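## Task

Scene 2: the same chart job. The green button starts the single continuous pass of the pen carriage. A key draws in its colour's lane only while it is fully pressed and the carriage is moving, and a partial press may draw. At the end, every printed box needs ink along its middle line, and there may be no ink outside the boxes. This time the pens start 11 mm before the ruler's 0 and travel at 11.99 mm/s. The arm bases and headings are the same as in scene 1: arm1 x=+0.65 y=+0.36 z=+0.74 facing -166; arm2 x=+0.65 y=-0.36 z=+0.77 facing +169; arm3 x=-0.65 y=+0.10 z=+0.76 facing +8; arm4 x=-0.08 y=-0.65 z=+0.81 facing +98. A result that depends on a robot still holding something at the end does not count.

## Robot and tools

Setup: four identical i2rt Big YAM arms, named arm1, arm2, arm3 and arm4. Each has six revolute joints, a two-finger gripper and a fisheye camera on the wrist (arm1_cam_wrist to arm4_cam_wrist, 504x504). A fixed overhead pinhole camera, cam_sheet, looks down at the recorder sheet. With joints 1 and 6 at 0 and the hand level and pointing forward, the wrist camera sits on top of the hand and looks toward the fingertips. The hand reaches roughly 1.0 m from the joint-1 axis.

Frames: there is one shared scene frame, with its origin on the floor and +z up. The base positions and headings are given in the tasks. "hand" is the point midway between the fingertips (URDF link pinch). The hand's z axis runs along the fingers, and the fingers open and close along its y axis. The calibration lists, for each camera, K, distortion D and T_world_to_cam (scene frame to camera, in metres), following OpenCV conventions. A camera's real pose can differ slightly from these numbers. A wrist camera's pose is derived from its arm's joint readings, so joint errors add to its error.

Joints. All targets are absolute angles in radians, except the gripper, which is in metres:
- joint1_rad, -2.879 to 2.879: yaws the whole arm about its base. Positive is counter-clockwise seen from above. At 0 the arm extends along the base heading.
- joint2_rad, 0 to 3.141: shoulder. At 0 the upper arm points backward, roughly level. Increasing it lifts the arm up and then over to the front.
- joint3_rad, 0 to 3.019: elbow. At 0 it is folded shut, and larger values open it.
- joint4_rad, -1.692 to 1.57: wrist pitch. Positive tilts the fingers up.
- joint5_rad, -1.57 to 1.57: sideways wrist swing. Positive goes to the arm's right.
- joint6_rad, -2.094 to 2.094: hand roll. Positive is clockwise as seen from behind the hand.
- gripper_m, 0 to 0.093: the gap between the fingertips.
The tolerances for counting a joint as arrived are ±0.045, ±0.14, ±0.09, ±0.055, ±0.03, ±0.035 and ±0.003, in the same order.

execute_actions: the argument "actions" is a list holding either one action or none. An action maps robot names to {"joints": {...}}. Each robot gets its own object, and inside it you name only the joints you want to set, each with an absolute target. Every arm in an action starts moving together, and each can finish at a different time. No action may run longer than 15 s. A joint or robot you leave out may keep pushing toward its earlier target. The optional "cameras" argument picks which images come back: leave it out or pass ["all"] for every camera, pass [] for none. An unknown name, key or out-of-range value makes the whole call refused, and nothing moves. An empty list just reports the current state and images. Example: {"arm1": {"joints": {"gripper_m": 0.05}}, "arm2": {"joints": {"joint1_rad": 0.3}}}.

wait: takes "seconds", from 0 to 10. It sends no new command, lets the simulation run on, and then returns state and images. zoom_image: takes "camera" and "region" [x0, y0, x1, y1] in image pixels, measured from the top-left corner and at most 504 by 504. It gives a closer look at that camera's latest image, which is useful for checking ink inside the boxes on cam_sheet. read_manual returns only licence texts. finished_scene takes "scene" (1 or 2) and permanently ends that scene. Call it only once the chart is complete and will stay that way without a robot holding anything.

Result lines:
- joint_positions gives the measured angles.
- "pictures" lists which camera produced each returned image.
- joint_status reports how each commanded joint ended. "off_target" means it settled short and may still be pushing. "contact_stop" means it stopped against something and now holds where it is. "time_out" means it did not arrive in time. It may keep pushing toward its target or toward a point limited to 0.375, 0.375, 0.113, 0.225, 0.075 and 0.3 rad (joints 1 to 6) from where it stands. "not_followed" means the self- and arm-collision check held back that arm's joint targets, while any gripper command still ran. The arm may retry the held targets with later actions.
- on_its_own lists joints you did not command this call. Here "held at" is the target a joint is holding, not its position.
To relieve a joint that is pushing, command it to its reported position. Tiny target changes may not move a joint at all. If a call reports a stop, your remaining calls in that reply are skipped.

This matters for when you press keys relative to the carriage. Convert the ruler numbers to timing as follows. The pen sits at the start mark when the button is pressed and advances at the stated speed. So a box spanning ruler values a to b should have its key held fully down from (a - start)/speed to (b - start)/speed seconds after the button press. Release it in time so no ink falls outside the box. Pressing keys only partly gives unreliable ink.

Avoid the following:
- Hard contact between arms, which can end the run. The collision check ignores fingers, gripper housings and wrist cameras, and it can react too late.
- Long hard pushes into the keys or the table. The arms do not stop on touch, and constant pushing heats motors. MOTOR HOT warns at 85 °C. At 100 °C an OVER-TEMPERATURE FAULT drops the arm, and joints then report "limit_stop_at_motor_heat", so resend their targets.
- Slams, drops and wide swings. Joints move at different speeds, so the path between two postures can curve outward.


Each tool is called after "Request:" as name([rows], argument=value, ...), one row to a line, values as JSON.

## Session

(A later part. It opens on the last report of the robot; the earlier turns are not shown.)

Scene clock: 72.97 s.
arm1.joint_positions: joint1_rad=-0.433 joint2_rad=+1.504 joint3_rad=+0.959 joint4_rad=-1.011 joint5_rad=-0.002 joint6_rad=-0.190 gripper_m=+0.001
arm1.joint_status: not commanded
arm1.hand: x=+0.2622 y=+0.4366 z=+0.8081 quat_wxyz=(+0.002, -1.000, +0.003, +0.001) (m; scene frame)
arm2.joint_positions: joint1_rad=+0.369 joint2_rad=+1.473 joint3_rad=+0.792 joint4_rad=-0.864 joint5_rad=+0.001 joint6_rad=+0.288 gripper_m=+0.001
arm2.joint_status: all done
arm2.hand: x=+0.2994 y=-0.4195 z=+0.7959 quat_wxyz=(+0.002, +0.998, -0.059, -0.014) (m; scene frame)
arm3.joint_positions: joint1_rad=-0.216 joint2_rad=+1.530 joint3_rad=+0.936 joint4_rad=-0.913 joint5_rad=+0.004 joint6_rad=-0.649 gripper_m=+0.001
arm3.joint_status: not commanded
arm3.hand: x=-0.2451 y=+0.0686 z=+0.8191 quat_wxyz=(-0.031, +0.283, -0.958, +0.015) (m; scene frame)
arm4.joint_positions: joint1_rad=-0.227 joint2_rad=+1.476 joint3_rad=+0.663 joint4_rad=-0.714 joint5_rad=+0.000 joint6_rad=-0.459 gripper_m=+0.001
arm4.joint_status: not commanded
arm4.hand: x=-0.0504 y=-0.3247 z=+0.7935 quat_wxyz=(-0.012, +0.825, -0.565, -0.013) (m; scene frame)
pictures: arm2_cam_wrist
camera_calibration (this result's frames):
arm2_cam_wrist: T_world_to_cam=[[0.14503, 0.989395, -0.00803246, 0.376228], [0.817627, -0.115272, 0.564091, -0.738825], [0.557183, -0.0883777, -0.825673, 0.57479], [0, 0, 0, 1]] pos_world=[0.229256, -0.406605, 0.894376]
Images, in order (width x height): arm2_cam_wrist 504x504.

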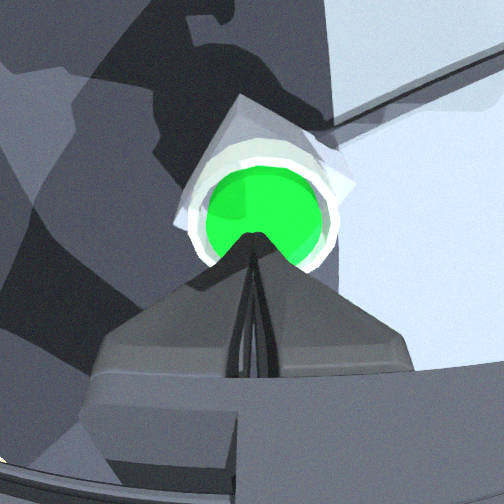

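Request:
execute_actions([
  {"arm2":{"joints":{"joint2_rad":1.63}}},
], cameras=["cam_sheet","arm2_cam_wrist"])

Request:
execute_actions([
  {"arm2":{"joints":{"joint2_rad":1.359,"joint3_rad":0.91,"joint4_rad":-1.11}}},
], cameras=["cam_sheet"])

Request:
execute_actions([
  {"arm2":{"joints":{"joint1_rad":-0.785,"joint2_rad":1.477,"joint3_rad":1.065,"joint4_rad":-1.138}}},
], cameras=[])

Request:
execute_actions([
  {"arm2":{"joints":{"joint2_rad":1.57,"joint3_rad":0.95,"joint4_rad":-0.91}}},
], cameras=["cam_sheet","arm2_cam_wrist"])

Request:
wait(seconds=9.45)

Request:
execute_actions([
  {"arm1":{"joints":{"joint2_rad":1.66}}},
], cameras=[])

Request:
wait(seconds=0.45)

Request:
execute_actions([
  {"arm1":{"joints":{"joint2_rad":1.50}}},
], cameras=[])

Request:
wait(seconds=1.85)

Request:
execute_actions([
  {"arm1":{"joints":{"joint2_rad":1.66}},"arm2":{"joints":{"joint2_rad":1.72}},"arm3":{"joints":{"joint2_rad":1.70}},"arm4":{"joints":{"joint2_rad":1.61}}},
], cameras=[])

Request:
wait(seconds=0.45)

Request:
execute_actions([
  {"arm1":{"joints":{"joint2_rad":1.50}},"arm2":{"joints":{"joint2_rad":1.57}},"arm3":{"joints":{"joint2_rad":1.54}},"arm4":{"joints":{"joint2_rad":1.47}}},
], cameras=[])

Request:
wait(seconds=1.78)

Request:
execute_actions([
  {"arm2":{"joints":{"joint2_rad":1.72}}},
], cameras=[])

Request:
wait(seconds=0.45)

Request:
execute_actions([
  {"arm2":{"joints":{"joint2_rad":1.57}}},
], cameras=[])

Request:
wait(seconds=1.85)

Request:
execute_actions([
  {"arm2":{"joints":{"joint2_rad":1.72}}},
], cameras=[])

Request:
wait(seconds=0.45)

Request:
execute_actions([
  {"arm2":{"joints":{"joint2_rad":1.57}}},
], cameras=["cam_sheet"])

Request:
wait(seconds=6)

Request:
zoom_image(camera="cam_sheet", region=[200, 180, 380, 350])

Scene clock: 89.37 s.
arm1.joint_positions: joint1_rad=-0.433 joint2_rad=+1.504 joint3_rad=+0.959 joint4_rad=-1.011 joint5_rad=-0.002 joint6_rad=-0.190 gripper_m=+0.001
arm1.joint_status: not commanded
arm1.hand: x=+0.2622 y=+0.4366 z=+0.8081 quat_wxyz=(+0.002, -1.000, +0.003, +0.001) (m; scene frame)
arm2.joint_positions: joint1_rad=+0.369 joint2_rad=+1.552 joint3_rad=+0.815 joint4_rad=-0.873 joint5_rad=+0.001 joint6_rad=+0.288 gripper_m=+0.001
arm2.joint_status: all done
arm2.hand: x=+0.2995 y=-0.4195 z=+0.7759 quat_wxyz=(-0.005, +0.998, -0.059, +0.018) (m; scene frame)
arm3.joint_positions: joint1_rad=-0.216 joint2_rad=+1.530 joint3_rad=+0.936 joint4_rad=-0.913 joint5_rad=+0.004 joint6_rad=-0.649 gripper_m=+0.001
arm3.joint_status: not commanded
arm3.hand: x=-0.2451 y=+0.0686 z=+0.8191 quat_wxyz=(-0.031, +0.283, -0.958, +0.015) (m; scene frame)
arm4.joint_positions: joint1_rad=-0.227 joint2_rad=+1.476 joint3_rad=+0.663 joint4_rad=-0.714 joint5_rad=+0.000 joint6_rad=-0.459 gripper_m=+0.001
arm4.joint_status: not commanded
arm4.hand: x=-0.0504 y=-0.3247 z=+0.7935 quat_wxyz=(-0.012, +0.825, -0.565, -0.013) (m; scene frame)
pictures: arm2_cam_wrist, cam_sheet
camera_calibration (this result's frames):
arm2_cam_wrist: T_world_to_cam=[[0.14528, 0.989313, 0.0123558, 0.360118], [0.779462, -0.122137, 0.614428, -0.758107], [0.609371, -0.0796334, -0.788876, 0.517757], [0, 0, 0, 1]] pos_world=[0.223092, -0.407633, 0.869799]
Images, in order (width x height): arm2_cam_wrist 504x504, cam_sheet 504x504.

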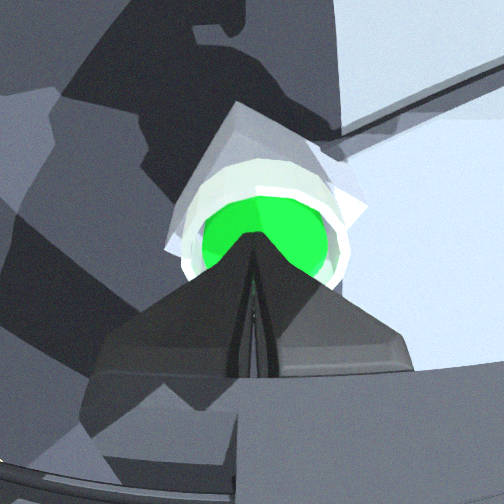

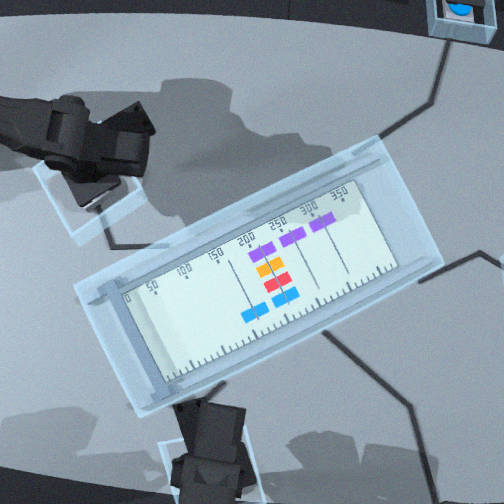

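Scene clock: 90.57 s.
arm1.joint_positions: joint1_rad=-0.433 joint2_rad=+1.504 joint3_rad=+0.959 joint4_rad=-1.011 joint5_rad=-0.002 joint6_rad=-0.190 gripper_m=+0.001
arm1.joint_status: not commanded
arm1.hand: x=+0.2622 y=+0.4366 z=+0.8081 quat_wxyz=(+0.002, -1.000, +0.003, +0.001) (m; scene frame)
arm2.joint_positions: joint1_rad=+0.369 joint2_rad=+1.350 joint3_rad=+0.877 joint4_rad=-1.103 joint5_rad=+0.001 joint6_rad=+0.288 gripper_m=+0.001
arm2.joint_status: all done
arm2.hand: x=+0.3110 y=-0.4175 z=+0.8635 quat_wxyz=(-0.001, +0.998, -0.059, +0.000) (m; scene frame)
arm3.joint_positions: joint1_rad=-0.216 joint2_rad=+1.530 joint3_rad=+0.936 joint4_rad=-0.913 joint5_rad=+0.004 joint6_rad=-0.649 gripper_m=+0.001
arm3.joint_status: not commanded
arm3.hand: x=-0.2451 y=+0.0686 z=+0.8191 quat_wxyz=(-0.031, +0.283, -0.958, +0.015) (m; scene frame)
arm4.joint_positions: joint1_rad=-0.227 joint2_rad=+1.476 joint3_rad=+0.663 joint4_rad=-0.714 joint5_rad=+0.000 joint6_rad=-0.459 gripper_m=+0.001
arm4.joint_status: not commanded
arm4.hand: x=-0.0504 y=-0.3247 z=+0.7935 quat_wxyz=(-0.012, +0.825, -0.565, -0.013) (m; scene frame)
pictures: cam_sheet
Images, in order (width x height): cam_sheet 504x504.

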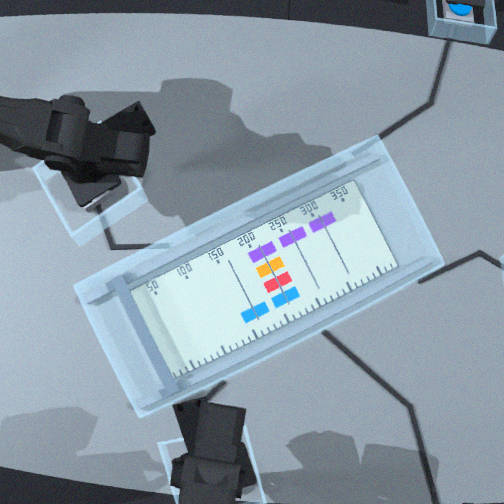

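Scene clock: 92.13 s.
arm1.joint_positions: joint1_rad=-0.433 joint2_rad=+1.504 joint3_rad=+0.959 joint4_rad=-1.011 joint5_rad=-0.002 joint6_rad=-0.190 gripper_m=+0.001
arm1.joint_status: not commanded
arm1.hand: x=+0.2622 y=+0.4366 z=+0.8081 quat_wxyz=(+0.002, -1.000, +0.003, +0.001) (m; scene frame)
arm2.joint_positions: joint1_rad=-0.787 joint2_rad=+1.482 joint3_rad=+1.034 joint4_rad=-1.134 joint5_rad=+0.001 joint6_rad=+0.288 gripper_m=+0.001
arm2.joint_status: all done
arm2.hand: x=+0.4316 y=-0.0283 z=+0.8701 quat_wxyz=(+0.002, +0.804, -0.595, +0.004) (m; scene frame)
arm3.joint_positions: joint1_rad=-0.216 joint2_rad=+1.530 joint3_rad=+0.936 joint4_rad=-0.913 joint5_rad=+0.004 joint6_rad=-0.649 gripper_m=+0.001
arm3.joint_status: not commanded
arm3.hand: x=-0.2451 y=+0.0686 z=+0.8191 quat_wxyz=(-0.031, +0.283, -0.958, +0.015) (m; scene frame)
arm4.joint_positions: joint1_rad=-0.227 joint2_rad=+1.476 joint3_rad=+0.663 joint4_rad=-0.714 joint5_rad=+0.000 joint6_rad=-0.459 gripper_m=+0.001
arm4.joint_status: not commanded
arm4.hand: x=-0.0504 y=-0.3247 z=+0.7935 quat_wxyz=(-0.012, +0.825, -0.565, -0.013) (m; scene frame)
pictures: none
No camera images: the call's "cameras" was empty. Leave "cameras" out to get every camera's image.

Scene clock: 93.10 s.
arm1.joint_positions: joint1_rad=-0.433 joint2_rad=+1.504 joint3_rad=+0.959 joint4_rad=-1.011 joint5_rad=-0.002 joint6_rad=-0.190 gripper_m=+0.001
arm1.joint_status: not commanded
arm1.hand: x=+0.2622 y=+0.4366 z=+0.8081 quat_wxyz=(+0.002, -1.000, +0.003, +0.001) (m; scene frame)
arm2.joint_positions: joint1_rad=-0.787 joint2_rad=+1.579 joint3_rad=+0.938 joint4_rad=-0.919 joint5_rad=+0.001 joint6_rad=+0.288 gripper_m=+0.001
arm2.joint_status: all done
arm2.hand: x=+0.4290 y=-0.0246 z=+0.8021 quat_wxyz=(-0.002, +0.804, -0.595, -0.006) (m; scene frame)
arm3.joint_positions: joint1_rad=-0.216 joint2_rad=+1.530 joint3_rad=+0.936 joint4_rad=-0.913 joint5_rad=+0.004 joint6_rad=-0.649 gripper_m=+0.001
arm3.joint_status: not commanded
arm3.hand: x=-0.2451 y=+0.0686 z=+0.8191 quat_wxyz=(-0.031, +0.283, -0.958, +0.015) (m; scene frame)
arm4.joint_positions: joint1_rad=-0.227 joint2_rad=+1.476 joint3_rad=+0.663 joint4_rad=-0.714 joint5_rad=+0.000 joint6_rad=-0.459 gripper_m=+0.001
arm4.joint_status: not commanded
arm4.hand: x=-0.0504 y=-0.3247 z=+0.7935 quat_wxyz=(-0.012, +0.825, -0.565, -0.013) (m; scene frame)
pictures: arm2_cam_wrist, cam_sheet
camera_calibration (this result's frames):
arm2_cam_wrist: T_world_to_cam=[[0.964147, 0.265305, -0.0058604, -0.404169], [0.219854, -0.786217, 0.577518, -0.573577], [0.148611, -0.5581, -0.816357, 0.69888], [0, 0, 0, 1]] pos_world=[0.411921, 0.0463169, 0.899419]
Images, in order (width x height): arm2_cam_wrist 504x504, cam_sheet 504x504.

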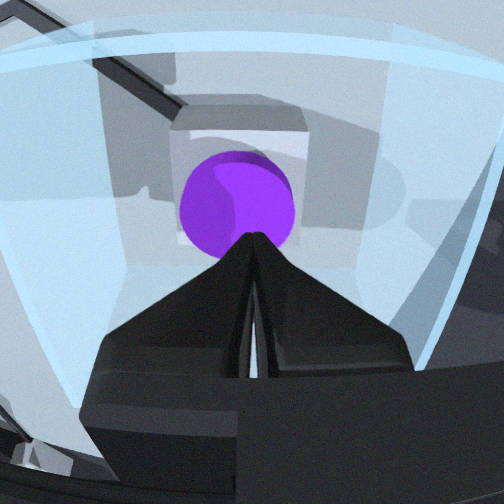

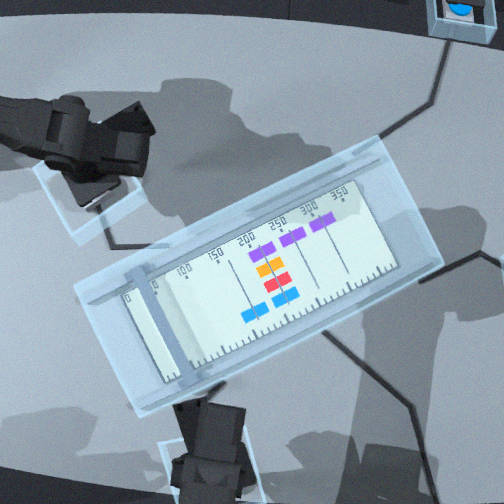

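Scene clock: 102.57 s.
arm1.joint_positions: joint1_rad=-0.433 joint2_rad=+1.504 joint3_rad=+0.959 joint4_rad=-1.011 joint5_rad=-0.002 joint6_rad=-0.190 gripper_m=+0.001
arm1.joint_status: not commanded
arm1.hand: x=+0.2622 y=+0.4366 z=+0.8081 quat_wxyz=(+0.002, -1.000, +0.003, +0.001) (m; scene frame)
arm2.joint_positions: joint1_rad=-0.787 joint2_rad=+1.579 joint3_rad=+0.938 joint4_rad=-0.919 joint5_rad=+0.001 joint6_rad=+0.288 gripper_m=+0.001
arm2.joint_status: all done
arm2.hand: x=+0.4290 y=-0.0246 z=+0.8021 quat_wxyz=(-0.002, +0.804, -0.595, -0.006) (m; scene frame)
arm3.joint_positions: joint1_rad=-0.216 joint2_rad=+1.530 joint3_rad=+0.936 joint4_rad=-0.913 joint5_rad=+0.004 joint6_rad=-0.649 gripper_m=+0.001
arm3.joint_status: not commanded
arm3.hand: x=-0.2451 y=+0.0686 z=+0.8191 quat_wxyz=(-0.031, +0.283, -0.958, +0.015) (m; scene frame)
arm4.joint_positions: joint1_rad=-0.227 joint2_rad=+1.476 joint3_rad=+0.663 joint4_rad=-0.714 joint5_rad=+0.000 joint6_rad=-0.459 gripper_m=+0.001
arm4.joint_status: not commanded
arm4.hand: x=-0.0504 y=-0.3247 z=+0.7935 quat_wxyz=(-0.012, +0.825, -0.565, -0.013) (m; scene frame)
wait: 9.47 s; at rest by 0.27 s
pictures: arm1_cam_wrist, arm2_cam_wrist, arm3_cam_wrist, arm4_cam_wrist, cam_sheet
camera_calibration (this result's frames):
arm1_cam_wrist: T_world_to_cam=[[-0.00419048, 0.999991, -0.000702247, -0.432052], [0.815761, 0.00382463, 0.578376, -0.674454], [0.578374, 0.00185081, -0.81577, 0.632313], [0, 0, 0, 1]] pos_world=[0.18267, 0.433457, 0.905607]
arm2_cam_wrist: T_world_to_cam=[[0.964147, 0.265305, -0.0058604, -0.404169], [0.219854, -0.786217, 0.577518, -0.573577], [0.148611, -0.5581, -0.816357, 0.69888], [0, 0, 0, 1]] pos_world=[0.411921, 0.0463169, 0.899419]
arm3_cam_wrist: T_world_to_cam=[[0.537861, -0.841913, 0.0434481, 0.152195], [-0.717098, -0.429808, 0.548667, -0.59045], [-0.443255, -0.326263, -0.834912, 0.723063], [0, 0, 0, 1]] pos_world=[-0.184769, 0.110264, 0.921041]
arm4_cam_wrist: T_world_to_cam=[[0.932591, 0.36085, 0.00781641, 0.155529], [0.293035, -0.769617, 0.567291, -0.681886], [0.210723, -0.52676, -0.82348, 0.618841], [0, 0, 0, 1]] pos_world=[-0.0756326, -0.254933, 0.895216]
Images, in order (width x height): arm1_cam_wrist 504x504, arm2_cam_wrist 504x504, arm3_cam_wrist 504x504, arm4_cam_wrist 504x504, cam_sheet 504x504.

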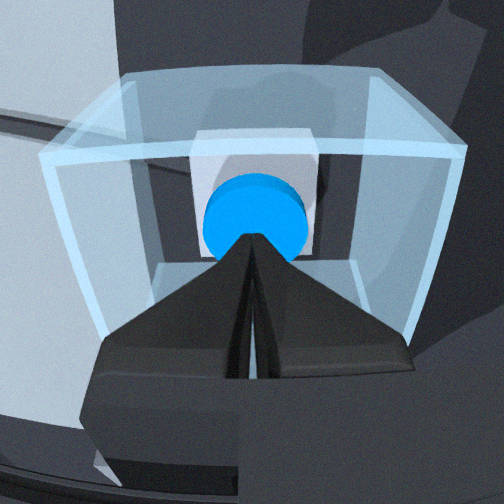

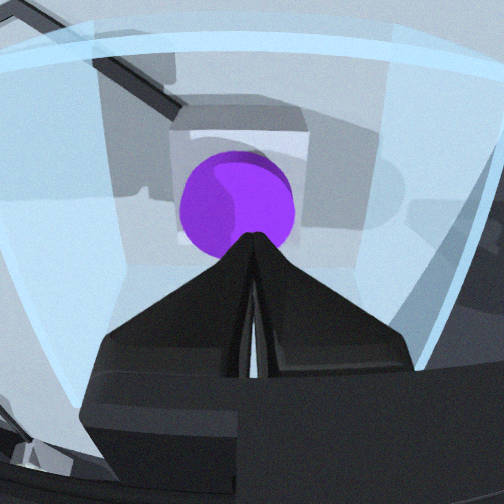

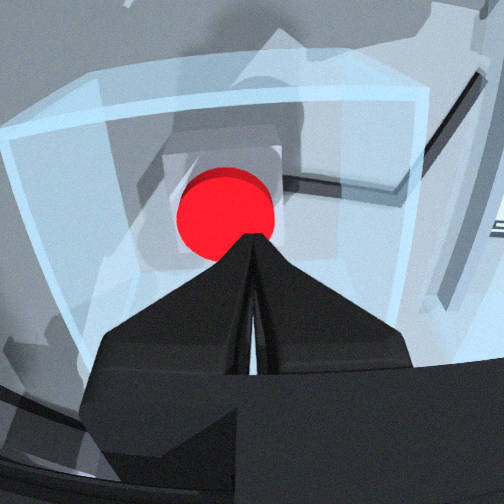

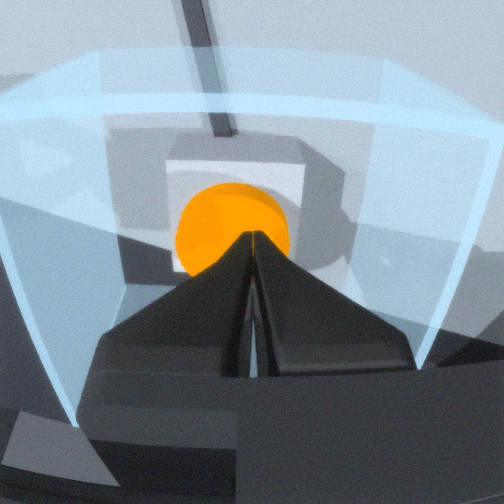

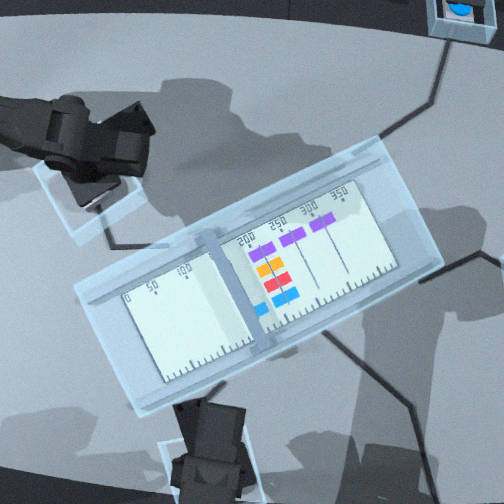

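Scene clock: 103.33 s.
arm1.joint_positions: joint1_rad=-0.433 joint2_rad=+1.599 joint3_rad=+0.971 joint4_rad=-1.011 joint5_rad=-0.002 joint6_rad=-0.190 gripper_m=+0.001
arm1.joint_status: all done
arm1.hand: x=+0.2643 y=+0.4364 z=+0.7768 quat_wxyz=(-0.006, -0.999, +0.003, -0.039) (m; scene frame)
arm2.joint_positions: joint1_rad=-0.787 joint2_rad=+1.579 joint3_rad=+0.938 joint4_rad=-0.919 joint5_rad=+0.001 joint6_rad=+0.288 gripper_m=+0.001
arm2.joint_status: not commanded
arm2.hand: x=+0.4290 y=-0.0246 z=+0.8021 quat_wxyz=(-0.002, +0.804, -0.595, -0.006) (m; scene frame)
arm3.joint_positions: joint1_rad=-0.216 joint2_rad=+1.530 joint3_rad=+0.936 joint4_rad=-0.913 joint5_rad=+0.004 joint6_rad=-0.649 gripper_m=+0.001
arm3.joint_status: not commanded
arm3.hand: x=-0.2451 y=+0.0686 z=+0.8191 quat_wxyz=(-0.031, +0.283, -0.958, +0.015) (m; scene frame)
arm4.joint_positions: joint1_rad=-0.227 joint2_rad=+1.476 joint3_rad=+0.663 joint4_rad=-0.714 joint5_rad=+0.000 joint6_rad=-0.459 gripper_m=+0.001
arm4.joint_status: not commanded
arm4.hand: x=-0.0504 y=-0.3247 z=+0.7935 quat_wxyz=(-0.012, +0.825, -0.565, -0.013) (m; scene frame)
pictures: none
No camera images: the call's "cameras" was empty. Leave "cameras" out to get every camera's image.

Scene clock: 103.80 s.
arm1.joint_positions: joint1_rad=-0.433 joint2_rad=+1.599 joint3_rad=+0.971 joint4_rad=-1.011 joint5_rad=-0.002 joint6_rad=-0.190 gripper_m=+0.001
arm1.joint_status: all done
arm1.hand: x=+0.2643 y=+0.4364 z=+0.7768 quat_wxyz=(-0.006, -0.999, +0.003, -0.039) (m; scene frame)
arm2.joint_positions: joint1_rad=-0.787 joint2_rad=+1.579 joint3_rad=+0.938 joint4_rad=-0.919 joint5_rad=+0.001 joint6_rad=+0.288 gripper_m=+0.001
arm2.joint_status: not commanded
arm2.hand: x=+0.4290 y=-0.0246 z=+0.8021 quat_wxyz=(-0.002, +0.804, -0.595, -0.006) (m; scene frame)
arm3.joint_positions: joint1_rad=-0.216 joint2_rad=+1.530 joint3_rad=+0.936 joint4_rad=-0.913 joint5_rad=+0.004 joint6_rad=-0.649 gripper_m=+0.001
arm3.joint_status: not commanded
arm3.hand: x=-0.2451 y=+0.0686 z=+0.8191 quat_wxyz=(-0.031, +0.283, -0.958, +0.015) (m; scene frame)
arm4.joint_positions: joint1_rad=-0.227 joint2_rad=+1.476 joint3_rad=+0.663 joint4_rad=-0.714 joint5_rad=+0.000 joint6_rad=-0.459 gripper_m=+0.001
arm4.joint_status: not commanded
arm4.hand: x=-0.0504 y=-0.3247 z=+0.7935 quat_wxyz=(-0.012, +0.825, -0.565, -0.013) (m; scene frame)
wait: 0.47 s; at rest by 0.27 s
pictures: arm1_cam_wrist, arm2_cam_wrist, arm3_cam_wrist, arm4_cam_wrist, cam_sheet
camera_calibration (this result's frames):
arm1_cam_wrist: T_world_to_cam=[[-0.00305509, 0.999851, -0.017007, -0.419373], [0.766408, 0.0132656, 0.642218, -0.698821], [0.642347, -0.0110722, -0.766334, 0.555925], [0, 0, 0, 1]] pos_world=[0.177204, 0.434736, 0.867687]
arm2_cam_wrist: T_world_to_cam=[[0.964147, 0.265305, -0.0058604, -0.404169], [0.219854, -0.786217, 0.577518, -0.573577], [0.148611, -0.5581, -0.816357, 0.69888], [0, 0, 0, 1]] pos_world=[0.411921, 0.0463169, 0.899419]
arm3_cam_wrist: T_world_to_cam=[[0.537861, -0.841913, 0.0434481, 0.152195], [-0.717098, -0.429808, 0.548667, -0.59045], [-0.443255, -0.326263, -0.834912, 0.723063], [0, 0, 0, 1]] pos_world=[-0.184769, 0.110264, 0.921041]
arm4_cam_wrist: T_world_to_cam=[[0.932591, 0.36085, 0.00781641, 0.155529], [0.293035, -0.769617, 0.567291, -0.681886], [0.210723, -0.52676, -0.82348, 0.618841], [0, 0, 0, 1]] pos_world=[-0.0756326, -0.254933, 0.895216]
Images, in order (width x height): arm1_cam_wrist 504x504, arm2_cam_wrist 504x504, arm3_cam_wrist 504x504, arm4_cam_wrist 504x504, cam_sheet 504x504.

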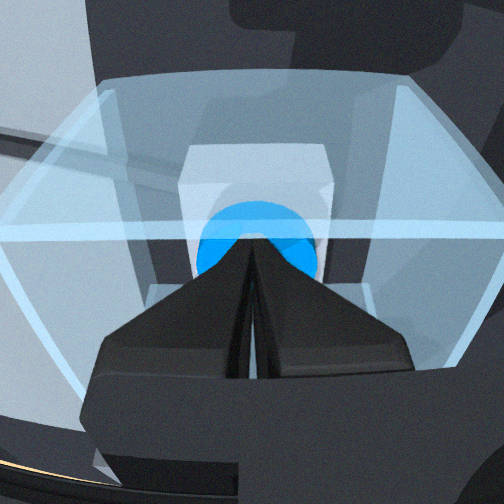

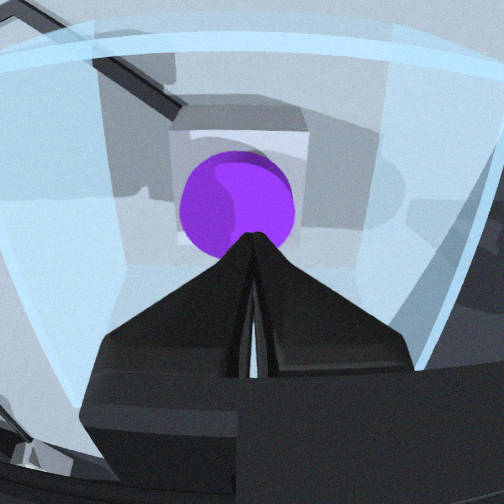

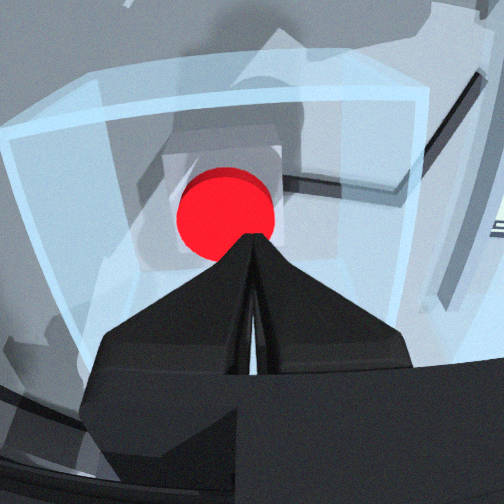

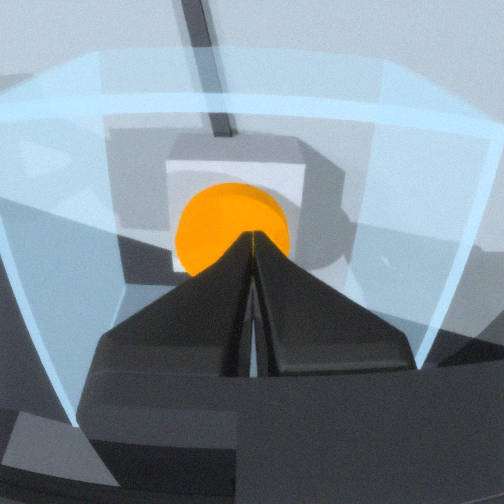

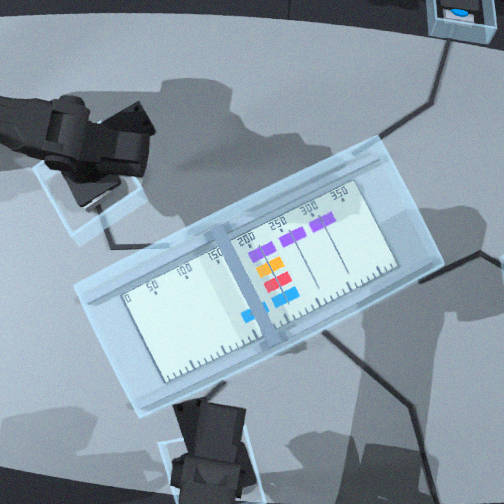

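Scene clock: 104.73 s.
arm1.joint_positions: joint1_rad=-0.433 joint2_rad=+1.504 joint3_rad=+0.959 joint4_rad=-1.008 joint5_rad=-0.002 joint6_rad=-0.190 gripper_m=+0.001
arm1.joint_status: all done
arm1.hand: x=+0.2616 y=+0.4367 z=+0.8081 quat_wxyz=(+0.002, -1.000, +0.003, +0.002) (m; scene frame)
arm2.joint_positions: joint1_rad=-0.787 joint2_rad=+1.579 joint3_rad=+0.938 joint4_rad=-0.919 joint5_rad=+0.001 joint6_rad=+0.288 gripper_m=+0.001
arm2.joint_status: not commanded
arm2.hand: x=+0.4290 y=-0.0246 z=+0.8021 quat_wxyz=(-0.002, +0.804, -0.595, -0.006) (m; scene frame)
arm3.joint_positions: joint1_rad=-0.216 joint2_rad=+1.530 joint3_rad=+0.936 joint4_rad=-0.913 joint5_rad=+0.004 joint6_rad=-0.649 gripper_m=+0.001
arm3.joint_status: not commanded
arm3.hand: x=-0.2451 y=+0.0686 z=+0.8191 quat_wxyz=(-0.031, +0.283, -0.958, +0.015) (m; scene frame)
arm4.joint_positions: joint1_rad=-0.227 joint2_rad=+1.476 joint3_rad=+0.663 joint4_rad=-0.714 joint5_rad=+0.000 joint6_rad=-0.459 gripper_m=+0.001
arm4.joint_status: not commanded
arm4.hand: x=-0.0504 y=-0.3247 z=+0.7935 quat_wxyz=(-0.012, +0.825, -0.565, -0.013) (m; scene frame)
pictures: none
No camera images: the call's "cameras" was empty. Leave "cameras" out to get every camera's image.

Scene clock: 106.60 s.
arm1.joint_positions: joint1_rad=-0.433 joint2_rad=+1.504 joint3_rad=+0.959 joint4_rad=-1.008 joint5_rad=-0.002 joint6_rad=-0.190 gripper_m=+0.001
arm1.joint_status: all done
arm1.hand: x=+0.2616 y=+0.4367 z=+0.8081 quat_wxyz=(+0.002, -1.000, +0.003, +0.002) (m; scene frame)
arm2.joint_positions: joint1_rad=-0.787 joint2_rad=+1.579 joint3_rad=+0.938 joint4_rad=-0.919 joint5_rad=+0.001 joint6_rad=+0.288 gripper_m=+0.001
arm2.joint_status: not commanded
arm2.hand: x=+0.4290 y=-0.0246 z=+0.8021 quat_wxyz=(-0.002, +0.804, -0.595, -0.006) (m; scene frame)
arm3.joint_positions: joint1_rad=-0.216 joint2_rad=+1.530 joint3_rad=+0.936 joint4_rad=-0.913 joint5_rad=+0.004 joint6_rad=-0.649 gripper_m=+0.001
arm3.joint_status: not commanded
arm3.hand: x=-0.2451 y=+0.0686 z=+0.8191 quat_wxyz=(-0.031, +0.283, -0.958, +0.015) (m; scene frame)
arm4.joint_positions: joint1_rad=-0.227 joint2_rad=+1.476 joint3_rad=+0.663 joint4_rad=-0.714 joint5_rad=+0.000 joint6_rad=-0.459 gripper_m=+0.001
arm4.joint_status: not commanded
arm4.hand: x=-0.0504 y=-0.3247 z=+0.7935 quat_wxyz=(-0.012, +0.825, -0.565, -0.013) (m; scene frame)
wait: 1.87 s; at rest by 0.27 s
pictures: arm1_cam_wrist, arm2_cam_wrist, arm3_cam_wrist, arm4_cam_wrist, cam_sheet
camera_calibration (this result's frames):
arm1_cam_wrist: T_world_to_cam=[[-0.00420319, 0.999991, -0.000248274, -0.432527], [0.817058, 0.00357742, 0.576545, -0.672757], [0.57654, 0.00222047, -0.817066, 0.633999], [0, 0, 0, 1]] pos_world=[0.182337, 0.433522, 0.905786]
arm2_cam_wrist: T_world_to_cam=[[0.964147, 0.265305, -0.0058604, -0.404169], [0.219854, -0.786217, 0.577518, -0.573577], [0.148611, -0.5581, -0.816357, 0.69888], [0, 0, 0, 1]] pos_world=[0.411921, 0.0463169, 0.899419]
arm3_cam_wrist: T_world_to_cam=[[0.537861, -0.841913, 0.0434481, 0.152195], [-0.717098, -0.429808, 0.548667, -0.59045], [-0.443255, -0.326263, -0.834912, 0.723063], [0, 0, 0, 1]] pos_world=[-0.184769, 0.110264, 0.921041]
arm4_cam_wrist: T_world_to_cam=[[0.932591, 0.36085, 0.00781641, 0.155529], [0.293035, -0.769617, 0.567291, -0.681886], [0.210723, -0.52676, -0.82348, 0.618841], [0, 0, 0, 1]] pos_world=[-0.0756326, -0.254933, 0.895216]
Images, in order (width x height): arm1_cam_wrist 504x504, arm2_cam_wrist 504x504, arm3_cam_wrist 504x504, arm4_cam_wrist 504x504, cam_sheet 504x504.

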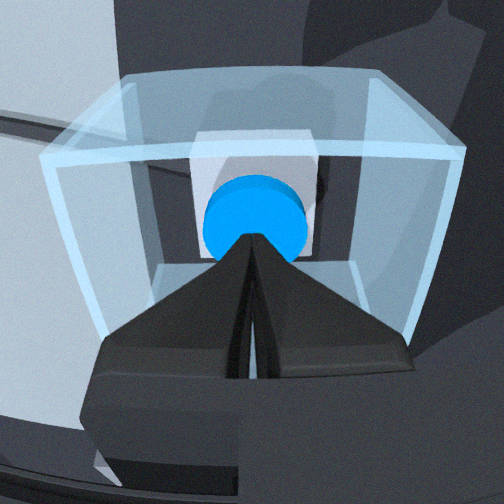

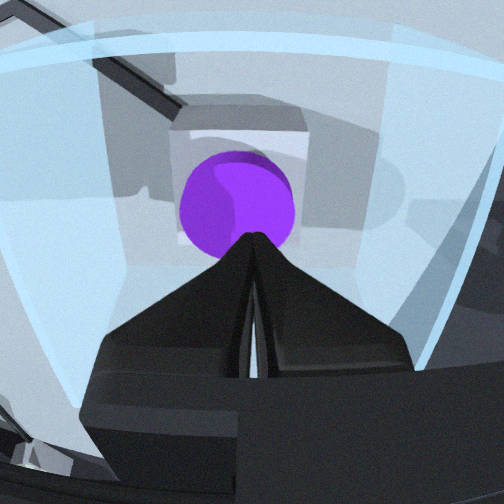

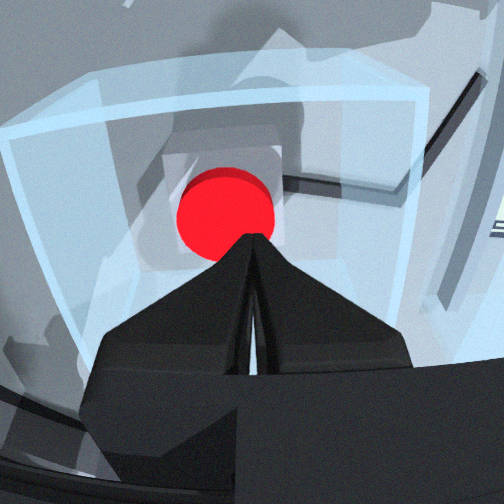

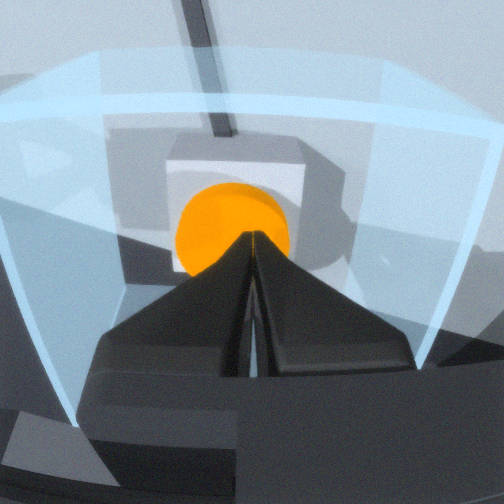

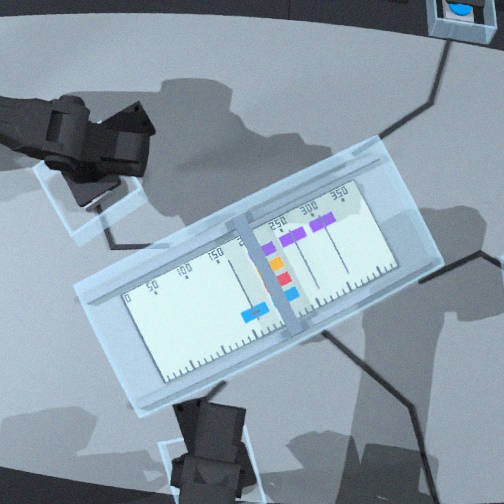

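Scene clock: 107.40 s.
arm1.joint_positions: joint1_rad=-0.433 joint2_rad=+1.599 joint3_rad=+0.971 joint4_rad=-1.010 joint5_rad=-0.002 joint6_rad=-0.190 gripper_m=+0.001
arm1.joint_status: all done
arm1.hand: x=+0.2641 y=+0.4363 z=+0.7768 quat_wxyz=(-0.006, -0.999, +0.003, -0.039) (m; scene frame)
arm2.joint_positions: joint1_rad=-0.787 joint2_rad=+1.653 joint3_rad=+0.959 joint4_rad=-0.921 joint5_rad=+0.002 joint6_rad=+0.289 gripper_m=+0.001
arm2.joint_status: all done
arm2.hand: x=+0.4281 y=-0.0233 z=+0.7799 quat_wxyz=(+0.008, +0.803, -0.595, +0.020) (m; scene frame)
arm3.joint_positions: joint1_rad=-0.216 joint2_rad=+1.652 joint3_rad=+0.950 joint4_rad=-0.911 joint5_rad=+0.004 joint6_rad=-0.650 gripper_m=+0.001
arm3.joint_status: all done
arm3.hand: x=-0.2498 y=+0.0689 z=+0.7766 quat_wxyz=(+0.019, +0.283, -0.959, -0.004) (m; scene frame)
arm4.joint_positions: joint1_rad=-0.227 joint2_rad=+1.549 joint3_rad=+0.675 joint4_rad=-0.718 joint5_rad=+0.000 joint6_rad=-0.459 gripper_m=+0.001
arm4.joint_status: all done
arm4.hand: x=-0.0511 y=-0.3302 z=+0.7745 quat_wxyz=(+0.016, +0.825, -0.565, +0.003) (m; scene frame)
pictures: none
No camera images: the call's "cameras" was empty. Leave "cameras" out to get every camera's image.

Scene clock: 107.87 s.
arm1.joint_positions: joint1_rad=-0.433 joint2_rad=+1.599 joint3_rad=+0.971 joint4_rad=-1.010 joint5_rad=-0.002 joint6_rad=-0.190 gripper_m=+0.001
arm1.joint_status: all done
arm1.hand: x=+0.2641 y=+0.4363 z=+0.7768 quat_wxyz=(-0.006, -0.999, +0.003, -0.039) (m; scene frame)
arm2.joint_positions: joint1_rad=-0.787 joint2_rad=+1.653 joint3_rad=+0.959 joint4_rad=-0.921 joint5_rad=+0.002 joint6_rad=+0.289 gripper_m=+0.001
arm2.joint_status: all done
arm2.hand: x=+0.4281 y=-0.0233 z=+0.7799 quat_wxyz=(+0.008, +0.803, -0.595, +0.020) (m; scene frame)
arm3.joint_positions: joint1_rad=-0.216 joint2_rad=+1.652 joint3_rad=+0.950 joint4_rad=-0.911 joint5_rad=+0.004 joint6_rad=-0.650 gripper_m=+0.001
arm3.joint_status: all done
arm3.hand: x=-0.2498 y=+0.0689 z=+0.7766 quat_wxyz=(+0.019, +0.283, -0.959, -0.004) (m; scene frame)
arm4.joint_positions: joint1_rad=-0.227 joint2_rad=+1.549 joint3_rad=+0.675 joint4_rad=-0.718 joint5_rad=+0.000 joint6_rad=-0.459 gripper_m=+0.001
arm4.joint_status: all done
arm4.hand: x=-0.0511 y=-0.3302 z=+0.7745 quat_wxyz=(+0.016, +0.825, -0.565, +0.003) (m; scene frame)
wait: 0.47 s; at rest by 0.27 s
pictures: arm1_cam_wrist, arm2_cam_wrist, arm3_cam_wrist, arm4_cam_wrist, cam_sheet
camera_calibration (this result's frames):
arm1_cam_wrist: T_world_to_cam=[[-0.00305123, 0.999848, -0.017154, -0.41925], [0.767176, 0.0133437, 0.641298, -0.698108], [0.64143, -0.0112034, -0.7671, 0.556987], [0, 0, 0, 1]] pos_world=[0.177024, 0.434742, 0.867769]
arm2_cam_wrist: T_world_to_cam=[[0.964112, 0.265232, 0.0118314, -0.417611], [0.201083, -0.758581, 0.619774, -0.583833], [0.173359, -0.595153, -0.784691, 0.645426], [0, 0, 0, 1]] pos_world=[0.408133, 0.052006, 0.873245]
arm3_cam_wrist: T_world_to_cam=[[0.539227, -0.84191, -0.0205402, 0.206862], [-0.655304, -0.434779, 0.617693, -0.608153], [-0.528972, -0.319616, -0.786151, 0.62588], [0, 0, 0, 1]] pos_world=[-0.178998, 0.109788, 0.871938]
arm4_cam_wrist: T_world_to_cam=[[0.932171, 0.361413, -0.0209352, 0.180753], [0.297264, -0.731144, 0.614054, -0.698474], [0.20662, -0.578626, -0.788986, 0.556411], [0, 0, 0, 1]] pos_world=[-0.0758275, -0.254058, 0.871686]
Images, in order (width x height): arm1_cam_wrist 504x504, arm2_cam_wrist 504x504, arm3_cam_wrist 504x504, arm4_cam_wrist 504x504, cam_sheet 504x504.

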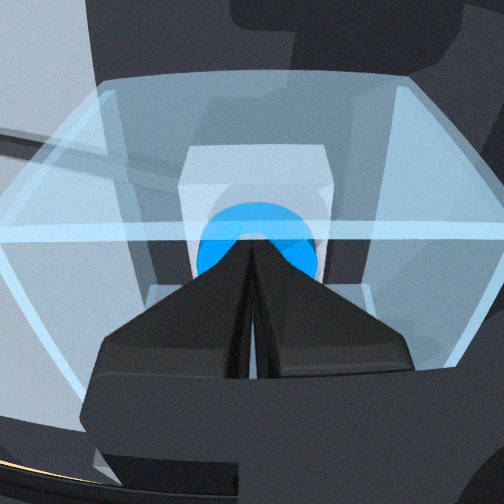

